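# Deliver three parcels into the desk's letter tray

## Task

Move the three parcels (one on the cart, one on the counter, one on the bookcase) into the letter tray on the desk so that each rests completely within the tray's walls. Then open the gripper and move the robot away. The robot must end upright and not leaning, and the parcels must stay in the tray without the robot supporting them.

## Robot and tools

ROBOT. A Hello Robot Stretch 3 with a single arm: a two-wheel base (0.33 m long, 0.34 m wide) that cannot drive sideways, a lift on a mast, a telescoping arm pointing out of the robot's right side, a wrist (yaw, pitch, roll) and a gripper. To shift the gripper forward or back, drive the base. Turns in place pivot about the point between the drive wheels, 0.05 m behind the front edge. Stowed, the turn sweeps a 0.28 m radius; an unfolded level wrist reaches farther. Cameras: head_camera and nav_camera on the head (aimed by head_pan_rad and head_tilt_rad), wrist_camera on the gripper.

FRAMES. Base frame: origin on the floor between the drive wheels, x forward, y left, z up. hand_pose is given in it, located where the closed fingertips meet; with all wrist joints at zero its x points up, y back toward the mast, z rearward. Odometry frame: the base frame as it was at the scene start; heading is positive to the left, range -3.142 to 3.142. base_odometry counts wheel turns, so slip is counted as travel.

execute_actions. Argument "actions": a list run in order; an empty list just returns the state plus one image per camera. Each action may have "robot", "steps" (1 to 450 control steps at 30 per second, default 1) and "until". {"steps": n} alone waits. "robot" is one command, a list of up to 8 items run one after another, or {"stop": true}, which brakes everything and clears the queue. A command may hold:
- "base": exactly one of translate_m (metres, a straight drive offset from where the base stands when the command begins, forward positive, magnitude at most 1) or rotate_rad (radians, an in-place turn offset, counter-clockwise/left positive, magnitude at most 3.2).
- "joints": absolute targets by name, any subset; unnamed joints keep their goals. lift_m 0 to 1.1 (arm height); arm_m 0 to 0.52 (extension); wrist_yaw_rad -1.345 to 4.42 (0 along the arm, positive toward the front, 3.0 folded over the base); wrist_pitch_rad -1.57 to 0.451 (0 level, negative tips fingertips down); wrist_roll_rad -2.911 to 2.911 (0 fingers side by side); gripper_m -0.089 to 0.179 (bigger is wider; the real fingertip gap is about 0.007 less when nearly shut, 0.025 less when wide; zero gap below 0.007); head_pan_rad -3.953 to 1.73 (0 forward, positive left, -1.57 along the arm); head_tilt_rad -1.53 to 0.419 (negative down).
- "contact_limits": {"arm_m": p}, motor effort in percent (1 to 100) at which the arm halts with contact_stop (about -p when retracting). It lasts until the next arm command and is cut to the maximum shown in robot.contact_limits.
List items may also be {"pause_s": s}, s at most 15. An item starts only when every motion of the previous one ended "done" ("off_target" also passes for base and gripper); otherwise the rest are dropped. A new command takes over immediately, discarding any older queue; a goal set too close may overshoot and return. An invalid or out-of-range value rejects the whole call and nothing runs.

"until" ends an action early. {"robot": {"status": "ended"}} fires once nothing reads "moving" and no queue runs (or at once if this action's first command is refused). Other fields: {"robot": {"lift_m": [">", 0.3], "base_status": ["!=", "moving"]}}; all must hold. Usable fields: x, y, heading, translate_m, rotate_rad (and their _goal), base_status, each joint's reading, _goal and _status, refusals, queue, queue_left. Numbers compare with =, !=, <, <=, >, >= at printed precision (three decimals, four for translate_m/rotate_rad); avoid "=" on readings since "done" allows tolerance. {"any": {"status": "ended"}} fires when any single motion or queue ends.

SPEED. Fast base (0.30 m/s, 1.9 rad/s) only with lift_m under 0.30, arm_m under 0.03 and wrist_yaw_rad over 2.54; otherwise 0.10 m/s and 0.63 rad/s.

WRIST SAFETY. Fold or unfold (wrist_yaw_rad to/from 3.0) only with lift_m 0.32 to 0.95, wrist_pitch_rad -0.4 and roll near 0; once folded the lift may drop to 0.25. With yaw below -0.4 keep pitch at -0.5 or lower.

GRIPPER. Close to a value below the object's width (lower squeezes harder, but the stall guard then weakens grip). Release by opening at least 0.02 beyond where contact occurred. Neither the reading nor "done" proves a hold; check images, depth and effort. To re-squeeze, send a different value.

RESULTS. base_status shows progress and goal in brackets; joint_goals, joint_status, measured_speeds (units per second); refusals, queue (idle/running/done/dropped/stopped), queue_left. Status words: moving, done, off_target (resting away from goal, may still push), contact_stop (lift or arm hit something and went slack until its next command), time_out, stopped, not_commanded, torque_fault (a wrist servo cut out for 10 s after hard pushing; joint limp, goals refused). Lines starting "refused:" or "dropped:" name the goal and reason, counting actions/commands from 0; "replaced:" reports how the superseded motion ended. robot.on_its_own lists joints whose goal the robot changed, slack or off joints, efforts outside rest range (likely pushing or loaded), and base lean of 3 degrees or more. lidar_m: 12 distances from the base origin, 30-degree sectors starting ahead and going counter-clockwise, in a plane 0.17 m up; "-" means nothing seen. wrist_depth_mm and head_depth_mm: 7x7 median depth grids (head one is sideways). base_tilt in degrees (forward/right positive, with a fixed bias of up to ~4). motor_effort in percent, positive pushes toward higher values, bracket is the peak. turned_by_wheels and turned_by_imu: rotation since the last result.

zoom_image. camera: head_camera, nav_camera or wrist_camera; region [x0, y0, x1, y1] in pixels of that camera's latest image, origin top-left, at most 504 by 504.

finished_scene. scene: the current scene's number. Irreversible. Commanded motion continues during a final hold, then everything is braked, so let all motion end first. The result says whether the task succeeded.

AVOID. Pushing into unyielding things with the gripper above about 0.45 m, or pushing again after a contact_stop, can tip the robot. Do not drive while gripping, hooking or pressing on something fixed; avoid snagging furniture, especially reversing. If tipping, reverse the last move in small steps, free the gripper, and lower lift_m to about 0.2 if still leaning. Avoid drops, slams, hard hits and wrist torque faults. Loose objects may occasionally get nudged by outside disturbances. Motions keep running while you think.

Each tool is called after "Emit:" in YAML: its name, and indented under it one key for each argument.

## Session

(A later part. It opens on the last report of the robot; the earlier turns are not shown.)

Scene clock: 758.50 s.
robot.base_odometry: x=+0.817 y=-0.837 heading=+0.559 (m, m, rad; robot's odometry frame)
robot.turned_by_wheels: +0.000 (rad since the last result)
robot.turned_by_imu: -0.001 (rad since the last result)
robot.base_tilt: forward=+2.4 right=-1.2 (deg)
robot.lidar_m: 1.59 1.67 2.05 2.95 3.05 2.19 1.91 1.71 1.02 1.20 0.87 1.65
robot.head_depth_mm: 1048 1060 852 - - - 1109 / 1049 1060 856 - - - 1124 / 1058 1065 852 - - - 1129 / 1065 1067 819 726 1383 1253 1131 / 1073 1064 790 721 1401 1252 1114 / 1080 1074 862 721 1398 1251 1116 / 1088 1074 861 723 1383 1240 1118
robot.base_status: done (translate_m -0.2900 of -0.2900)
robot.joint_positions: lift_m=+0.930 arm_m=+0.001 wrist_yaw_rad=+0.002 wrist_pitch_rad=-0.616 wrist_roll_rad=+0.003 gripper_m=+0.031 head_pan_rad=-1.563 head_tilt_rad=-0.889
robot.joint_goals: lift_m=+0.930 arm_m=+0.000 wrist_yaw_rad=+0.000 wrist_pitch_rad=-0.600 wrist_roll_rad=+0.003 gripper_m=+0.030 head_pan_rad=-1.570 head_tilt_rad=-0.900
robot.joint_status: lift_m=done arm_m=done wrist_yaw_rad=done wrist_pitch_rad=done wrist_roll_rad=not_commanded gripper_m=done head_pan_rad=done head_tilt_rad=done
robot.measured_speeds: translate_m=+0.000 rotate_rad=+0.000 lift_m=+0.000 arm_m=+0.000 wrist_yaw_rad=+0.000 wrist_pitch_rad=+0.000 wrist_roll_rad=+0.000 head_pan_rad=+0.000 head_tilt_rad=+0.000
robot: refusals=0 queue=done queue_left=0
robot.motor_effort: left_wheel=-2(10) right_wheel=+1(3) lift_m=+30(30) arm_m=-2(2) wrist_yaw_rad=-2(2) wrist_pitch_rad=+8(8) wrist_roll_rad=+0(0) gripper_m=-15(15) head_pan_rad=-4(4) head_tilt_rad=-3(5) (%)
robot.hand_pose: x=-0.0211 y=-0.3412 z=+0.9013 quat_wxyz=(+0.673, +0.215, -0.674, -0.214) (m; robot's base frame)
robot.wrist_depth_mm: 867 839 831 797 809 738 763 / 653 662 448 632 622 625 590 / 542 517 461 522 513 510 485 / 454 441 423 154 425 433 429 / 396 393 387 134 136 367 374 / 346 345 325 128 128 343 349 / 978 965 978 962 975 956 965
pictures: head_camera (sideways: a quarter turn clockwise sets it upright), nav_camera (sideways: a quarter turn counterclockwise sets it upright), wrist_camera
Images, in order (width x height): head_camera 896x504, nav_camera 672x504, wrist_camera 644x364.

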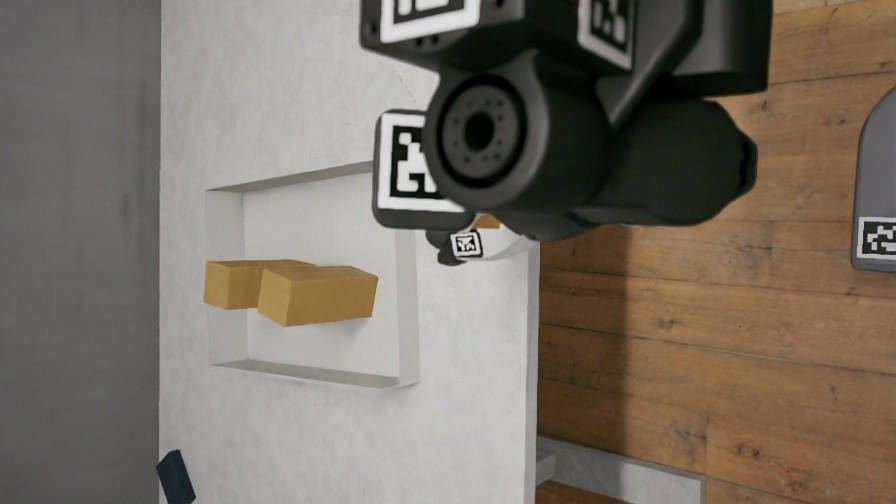

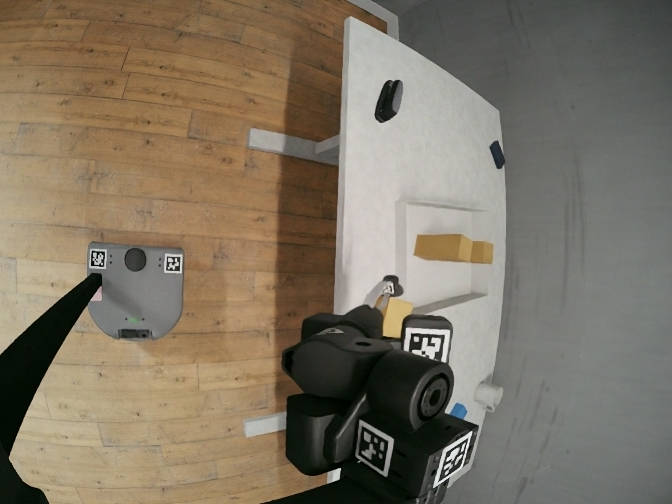

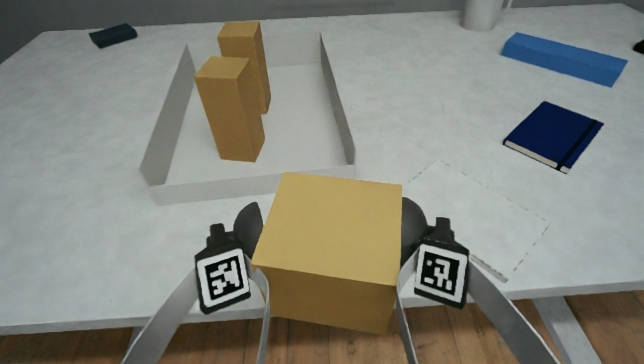

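Emit:
execute_actions:
  actions:
    - {"robot": {"base": {"translate_m": 0.037}, "joints": {"arm_m": 0.3}}, "steps": 300, "until": {"robot": {"status": "ended"}}}

Scene clock: 768.63 s.
robot.base_odometry: x=+0.848 y=-0.817 heading=+0.559 (m, m, rad; robot's odometry frame)
robot.turned_by_wheels: +0.000 (rad since the last result)
robot.turned_by_imu: +0.000 (rad since the last result)
robot.base_tilt: forward=+2.5 right=-1.2 (deg)
robot.lidar_m: 1.55 1.63 2.02 2.95 3.07 2.24 1.94 1.07 1.04 1.19 0.85 1.62
robot.head_depth_mm: - 989 853 703 1368 1247 1109 / - - 855 716 1364 1247 1124 / 1014 - 830 719 1370 1247 1127 / 1059 1064 745 718 1378 1247 1127 / 1069 1067 854 720 1377 1248 1114 / 1075 1066 862 722 1399 1247 1105 / 1078 1075 861 722 1367 1238 1113
robot.base_status: done (translate_m +0.0370 of +0.0370)
robot.joint_positions: lift_m=+0.930 arm_m=+0.300 wrist_yaw_rad=+0.001 wrist_pitch_rad=-0.617 wrist_roll_rad=+0.003 gripper_m=+0.031 head_pan_rad=-1.563 head_tilt_rad=-0.889
robot.joint_goals: lift_m=+0.930 arm_m=+0.300 wrist_yaw_rad=+0.000 wrist_pitch_rad=-0.600 wrist_roll_rad=+0.003 gripper_m=+0.030 head_pan_rad=-1.570 head_tilt_rad=-0.900
robot.joint_status: lift_m=done arm_m=done wrist_yaw_rad=done wrist_pitch_rad=done wrist_roll_rad=not_commanded gripper_m=done head_pan_rad=done head_tilt_rad=done
robot.measured_speeds: translate_m=+0.000 rotate_rad=+0.000 lift_m=+0.000 arm_m=+0.000 wrist_yaw_rad=+0.000 wrist_pitch_rad=+0.000 wrist_roll_rad=+0.000 head_pan_rad=+0.000 head_tilt_rad=+0.000
robot: refusals=0 queue=done queue_left=0
robot.motor_effort: left_wheel=-2(5) right_wheel=+1(3) lift_m=+30(30) arm_m=+3(2) wrist_yaw_rad=-1(3) wrist_pitch_rad=+9(9) wrist_roll_rad=+0(0) gripper_m=-15(14) head_pan_rad=-5(4) head_tilt_rad=-5(3) (%)
robot.hand_pose: x=-0.0213 y=-0.6397 z=+0.9012 quat_wxyz=(+0.673, +0.215, -0.674, -0.215) (m; robot's base frame)
robot.wrist_depth_mm: 615 623 622 623 642 640 637 / 672 660 642 626 621 614 564 / 535 527 530 448 512 504 488 / 454 429 269 154 435 429 430 / 391 375 272 134 136 376 372 / 346 313 191 128 129 335 332 / 308 266 186 292 295 299 299
pictures: head_camera (sideways: a quarter turn clockwise sets it upright), nav_camera (sideways: a quarter turn counterclockwise sets it upright), wrist_camera
Images, in order (width x height): head_camera 896x504, nav_camera 672x504, wrist_camera 644x364.

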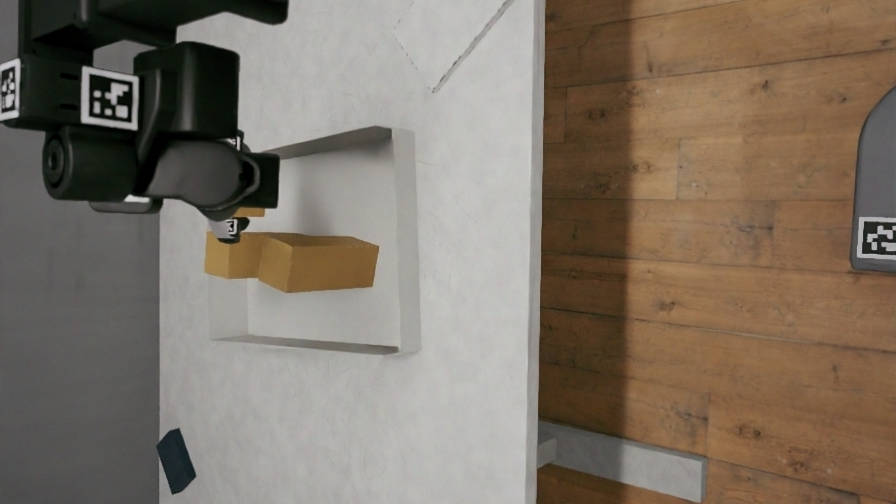

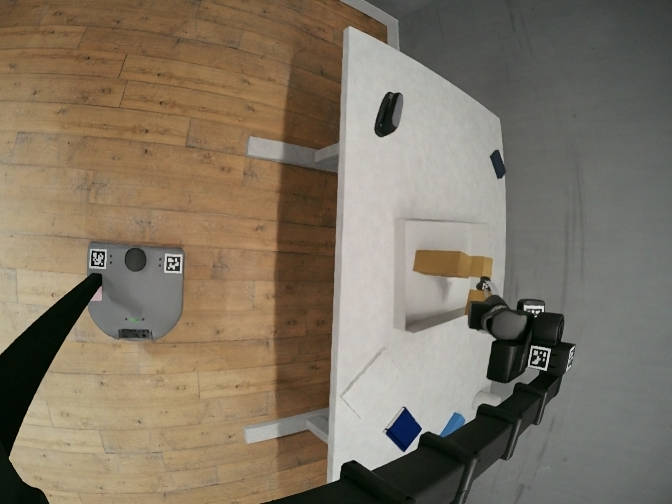

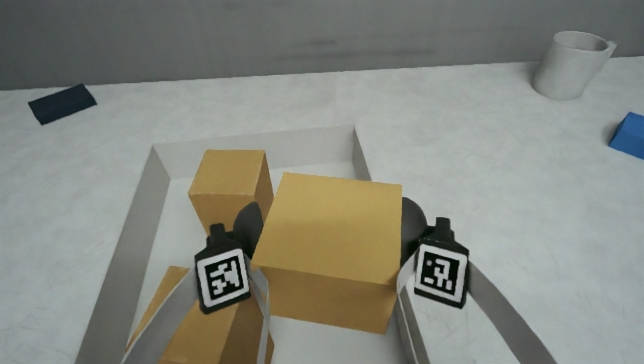

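Emit:
execute_actions:
  actions:
    - {"robot": [{"base": {"translate_m": -0.012}}, {"joints": {"lift_m": 0.775}}], "steps": 300, "until": {"robot": {"status": "ended"}}}

Scene clock: 785.70 s.
robot.base_odometry: x=+0.838 y=-0.823 heading=+0.560 (m, m, rad; robot's odometry frame)
robot.turned_by_wheels: +0.000 (rad since the last result)
robot.turned_by_imu: +0.001 (rad since the last result)
robot.base_tilt: forward=+2.5 right=-1.3 (deg)
robot.lidar_m: 1.56 1.65 2.03 2.95 3.06 2.22 1.94 1.07 1.04 1.20 0.85 1.63
robot.head_depth_mm: 1044 1082 - - - 1245 1091 / 1057 1101 - 717 1369 1247 1127 / 1058 1099 - 717 1365 1245 1124 / 1068 1066 759 719 1373 1253 1128 / 1070 1070 831 720 1398 1256 1113 / 1078 1070 860 721 1404 1249 1116 / 1084 1074 865 721 1373 1234 1113
robot.base_status: done (translate_m -0.0120 of -0.0120)
robot.joint_positions: lift_m=+0.806 arm_m=+0.300 wrist_yaw_rad=+0.006 wrist_pitch_rad=-0.548 wrist_roll_rad=-0.018 gripper_m=+0.031 head_pan_rad=-1.563 head_tilt_rad=-0.889
robot.joint_goals: lift_m=+0.807 arm_m=+0.300 wrist_yaw_rad=+0.000 wrist_pitch_rad=-0.600 wrist_roll_rad=-0.018 gripper_m=+0.030 head_pan_rad=-1.570 head_tilt_rad=-0.900
robot.joint_status: lift_m=contact_stop arm_m=done wrist_yaw_rad=done wrist_pitch_rad=done wrist_roll_rad=not_commanded gripper_m=done head_pan_rad=done head_tilt_rad=done
robot.measured_speeds: translate_m=+0.000 rotate_rad=+0.001 lift_m=-0.017 arm_m=+0.000 wrist_yaw_rad=+0.020 wrist_pitch_rad=+0.240 wrist_roll_rad=-0.072 head_pan_rad=+0.000 head_tilt_rad=+0.000
robot: refusals=0 queue=dropped queue_left=0
robot.on_its_own: lift_m is slack since a contact_stop, until your next command for it (your +0.775 is given up)
robot.motor_effort: left_wheel=+2(7) right_wheel=-4(4) lift_m=+47(46) arm_m=+2(3) wrist_yaw_rad=-6(6) wrist_pitch_rad=-38(41) wrist_roll_rad=+15(15) gripper_m=-14(15) head_pan_rad=-4(4) head_tilt_rad=-4(4) (%)
robot.hand_pose: x=-0.0202 y=-0.6508 z=+0.7907 quat_wxyz=(+0.688, +0.195, -0.674, -0.188) (m; robot's base frame)
robot.wrist_depth_mm: 597 603 598 608 604 599 469 / 478 182 212 360 463 464 461 / 293 196 216 362 366 364 363 / 106 114 238 153 287 301 299 / 91 111 146 133 138 256 255 / 92 113 151 128 129 222 222 / 125 117 189 192 187 191 197
pictures: head_camera (sideways: a quarter turn clockwise sets it upright), nav_camera (sideways: a quarter turn counterclockwise sets it upright), wrist_camera
Images, in order (width x height): head_camera 896x504, nav_camera 672x504, wrist_camera 644x364.

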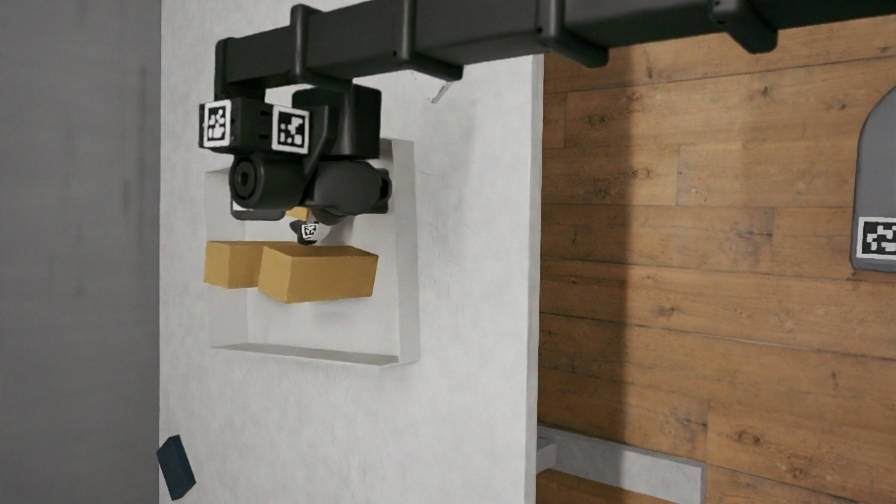

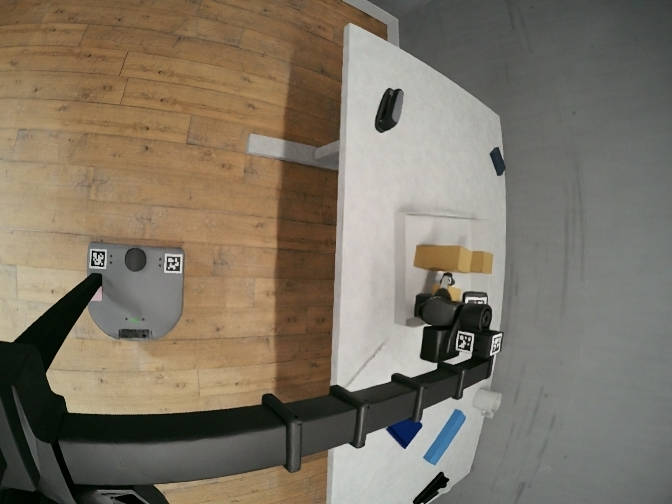

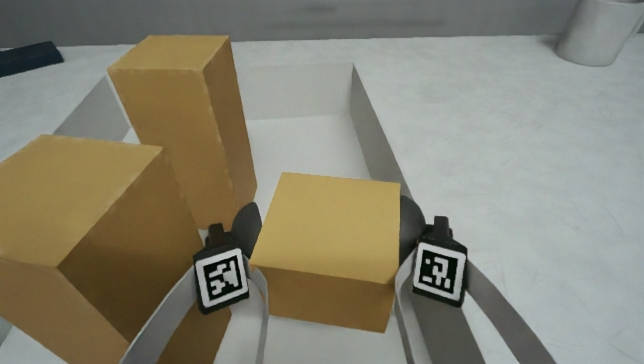

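Emit:
execute_actions:
  actions:
    - {"robot": [{"joints": {"lift_m": 0.86, "wrist_pitch_rad": -0.6, "wrist_roll_rad": 0.0}}, {"base": {"translate_m": 0.03}}, {"joints": {"lift_m": 0.775}}], "steps": 400, "until": {"robot": {"status": "ended"}}}

Scene clock: 794.40 s.
robot.base_odometry: x=+0.863 y=-0.808 heading=+0.559 (m, m, rad; robot's odometry frame)
robot.turned_by_wheels: +0.000 (rad since the last result)
robot.turned_by_imu: +0.000 (rad since the last result)
robot.base_tilt: forward=+2.5 right=-1.1 (deg)
robot.lidar_m: 1.53 1.61 2.01 2.95 3.06 2.25 1.96 1.07 1.06 1.19 0.84 1.60
robot.head_depth_mm: 1045 1062 878 - - - 1095 / 1054 1063 - 700 1376 1246 1125 / 1055 1061 - 701 1371 1245 1125 / 1061 1066 758 717 1372 1248 1123 / 1068 1066 854 717 1367 1249 1113 / 1078 1071 860 720 1397 1251 1115 / 1078 1071 862 721 1371 1235 1110
robot.base_status: done (translate_m +0.0300 of +0.0300)
robot.joint_positions: lift_m=+0.775 arm_m=+0.300 wrist_yaw_rad=+0.001 wrist_pitch_rad=-0.616 wrist_roll_rad=-0.005 gripper_m=+0.031 head_pan_rad=-1.563 head_tilt_rad=-0.889
robot.joint_goals: lift_m=+0.775 arm_m=+0.300 wrist_yaw_rad=+0.000 wrist_pitch_rad=-0.600 wrist_roll_rad=+0.000 gripper_m=+0.030 head_pan_rad=-1.570 head_tilt_rad=-0.900
robot.joint_status: lift_m=done arm_m=done wrist_yaw_rad=done wrist_pitch_rad=done wrist_roll_rad=done gripper_m=done head_pan_rad=done head_tilt_rad=done
robot.measured_speeds: translate_m=+0.000 rotate_rad=+0.000 lift_m=+0.000 arm_m=+0.000 wrist_yaw_rad=+0.000 wrist_pitch_rad=+0.000 wrist_roll_rad=+0.000 head_pan_rad=+0.000 head_tilt_rad=+0.000
robot: refusals=0 queue=done queue_left=0
robot.motor_effort: left_wheel=-2(5) right_wheel=+0(5) lift_m=+29(57) arm_m=+3(3) wrist_yaw_rad=-1(6) wrist_pitch_rad=+9(28) wrist_roll_rad=+3(12) gripper_m=-15(15) head_pan_rad=-4(4) head_tilt_rad=-4(4) (%)
robot.hand_pose: x=-0.0214 y=-0.6398 z=+0.7463 quat_wxyz=(+0.676, +0.216, -0.672, -0.214) (m; robot's base frame)
robot.wrist_depth_mm: 91 158 165 324 368 406 403 / - 106 182 320 276 319 317 / - 102 208 263 244 252 261 / - 97 225 153 218 162 222 / 89 98 142 134 136 156 189 / 107 112 151 128 131 149 119 / 149 137 151 151 151 149 111
pictures: head_camera (sideways: a quarter turn clockwise sets it upright), nav_camera (sideways: a quarter turn counterclockwise sets it upright), wrist_camera
Images, in order (width x height): head_camera 896x504, nav_camera 672x504, wrist_camera 644x364.

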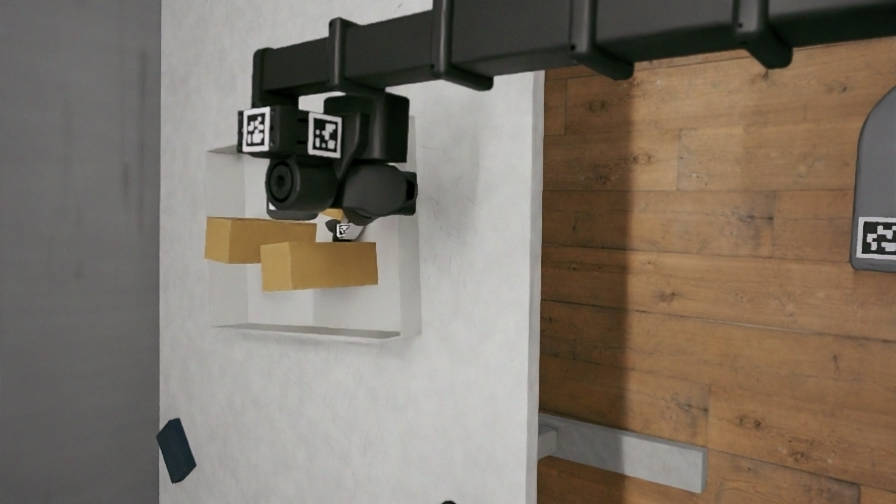

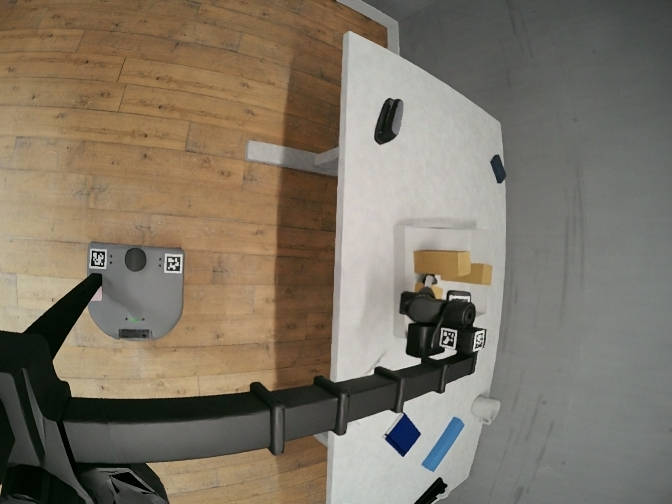

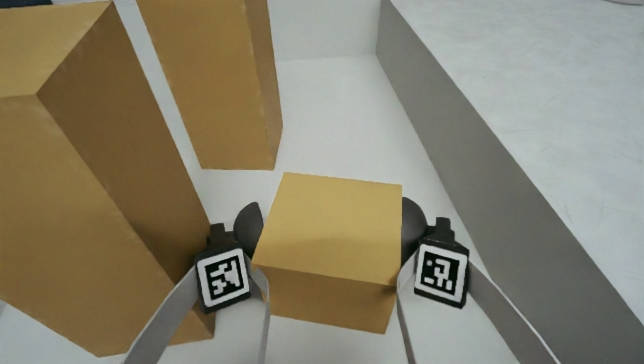

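Emit:
execute_actions:
  actions:
    - {"robot": [{"joints": {"lift_m": 0.766}}, {"joints": {"gripper_m": 0.075}}, {"joints": {"lift_m": 0.98}}, {"joints": {"arm_m": 0.0}}], "steps": 450, "until": {"robot": {"status": "ended"}}}

Scene clock: 805.00 s.
robot.base_odometry: x=+0.863 y=-0.808 heading=+0.559 (m, m, rad; robot's odometry frame)
robot.turned_by_wheels: +0.000 (rad since the last result)
robot.turned_by_imu: +0.000 (rad since the last result)
robot.base_tilt: forward=+2.6 right=-1.2 (deg)
robot.lidar_m: 1.53 1.61 2.01 2.95 3.06 2.24 1.97 1.06 1.06 1.19 0.84 1.59
robot.head_depth_mm: 1046 1060 - - - 1203 1108 / 1054 1061 - - - 1223 1125 / 1060 1063 - - - 1214 1125 / 1061 1065 747 719 1369 1245 1129 / 1071 1071 857 720 1376 1252 1109 / 1079 1073 860 721 1397 1252 1119 / 1083 1072 863 721 1372 1234 1113
robot.base_status: done (translate_m +0.0300 of +0.0300)
robot.joint_positions: lift_m=+0.980 arm_m=+0.001 wrist_yaw_rad=+0.000 wrist_pitch_rad=-0.613 wrist_roll_rad=+0.000 gripper_m=+0.075 head_pan_rad=-1.563 head_tilt_rad=-0.889
robot.joint_goals: lift_m=+0.980 arm_m=+0.000 wrist_yaw_rad=+0.000 wrist_pitch_rad=-0.600 wrist_roll_rad=+0.000 gripper_m=+0.075 head_pan_rad=-1.570 head_tilt_rad=-0.900
robot.joint_status: lift_m=done arm_m=done wrist_yaw_rad=done wrist_pitch_rad=done wrist_roll_rad=done gripper_m=done head_pan_rad=done head_tilt_rad=done
robot.measured_speeds: translate_m=+0.000 rotate_rad=+0.000 lift_m=+0.000 arm_m=+0.000 wrist_yaw_rad=+0.000 wrist_pitch_rad=+0.000 wrist_roll_rad=+0.000 head_pan_rad=+0.000 head_tilt_rad=+0.000
robot: refusals=0 queue=done queue_left=0
robot.motor_effort: left_wheel=-2(2) right_wheel=+1(1) lift_m=+55(57) arm_m=-3(3) wrist_yaw_rad=+0(1) wrist_pitch_rad=+7(13) wrist_roll_rad=+0(3) gripper_m=+0(80) head_pan_rad=-4(4) head_tilt_rad=-4(3) (%)
robot.hand_pose: x=-0.0215 y=-0.3416 z=+0.9511 quat_wxyz=(+0.674, +0.214, -0.674, -0.214) (m; robot's base frame)
robot.wrist_depth_mm: 896 897 884 903 867 860 897 / 829 742 686 677 725 695 666 / 622 617 553 579 593 589 589 / 530 525 499 494 507 504 496 / 454 450 445 445 456 429 437 / 396 396 384 391 384 387 383 / 366 372 368 - - - -
pictures: head_camera (sideways: a quarter turn clockwise sets it upright), nav_camera (sideways: a quarter turn counterclockwise sets it upright), wrist_camera
Images, in order (width x height): head_camera 896x504, nav_camera 672x504, wrist_camera 644x364.

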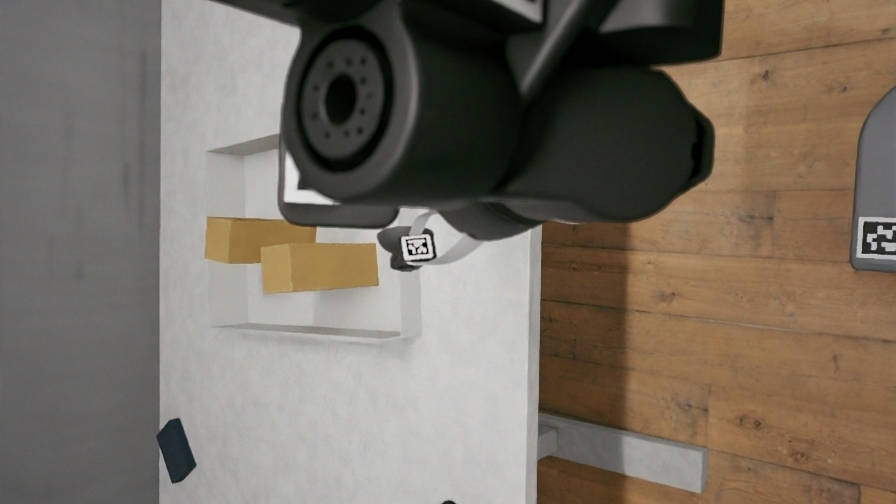

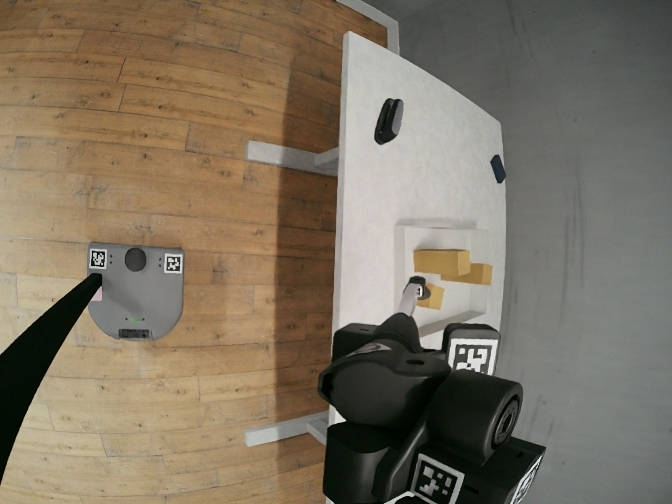

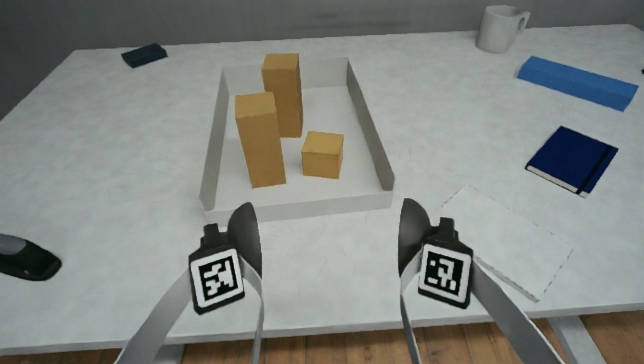

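All three parcels are standing inside the tray, the arm is retracted and nothing is moving, so I'm ending the scene.

Emit:
finished_scene:
  scene: 2

The scene is finished: the task was done.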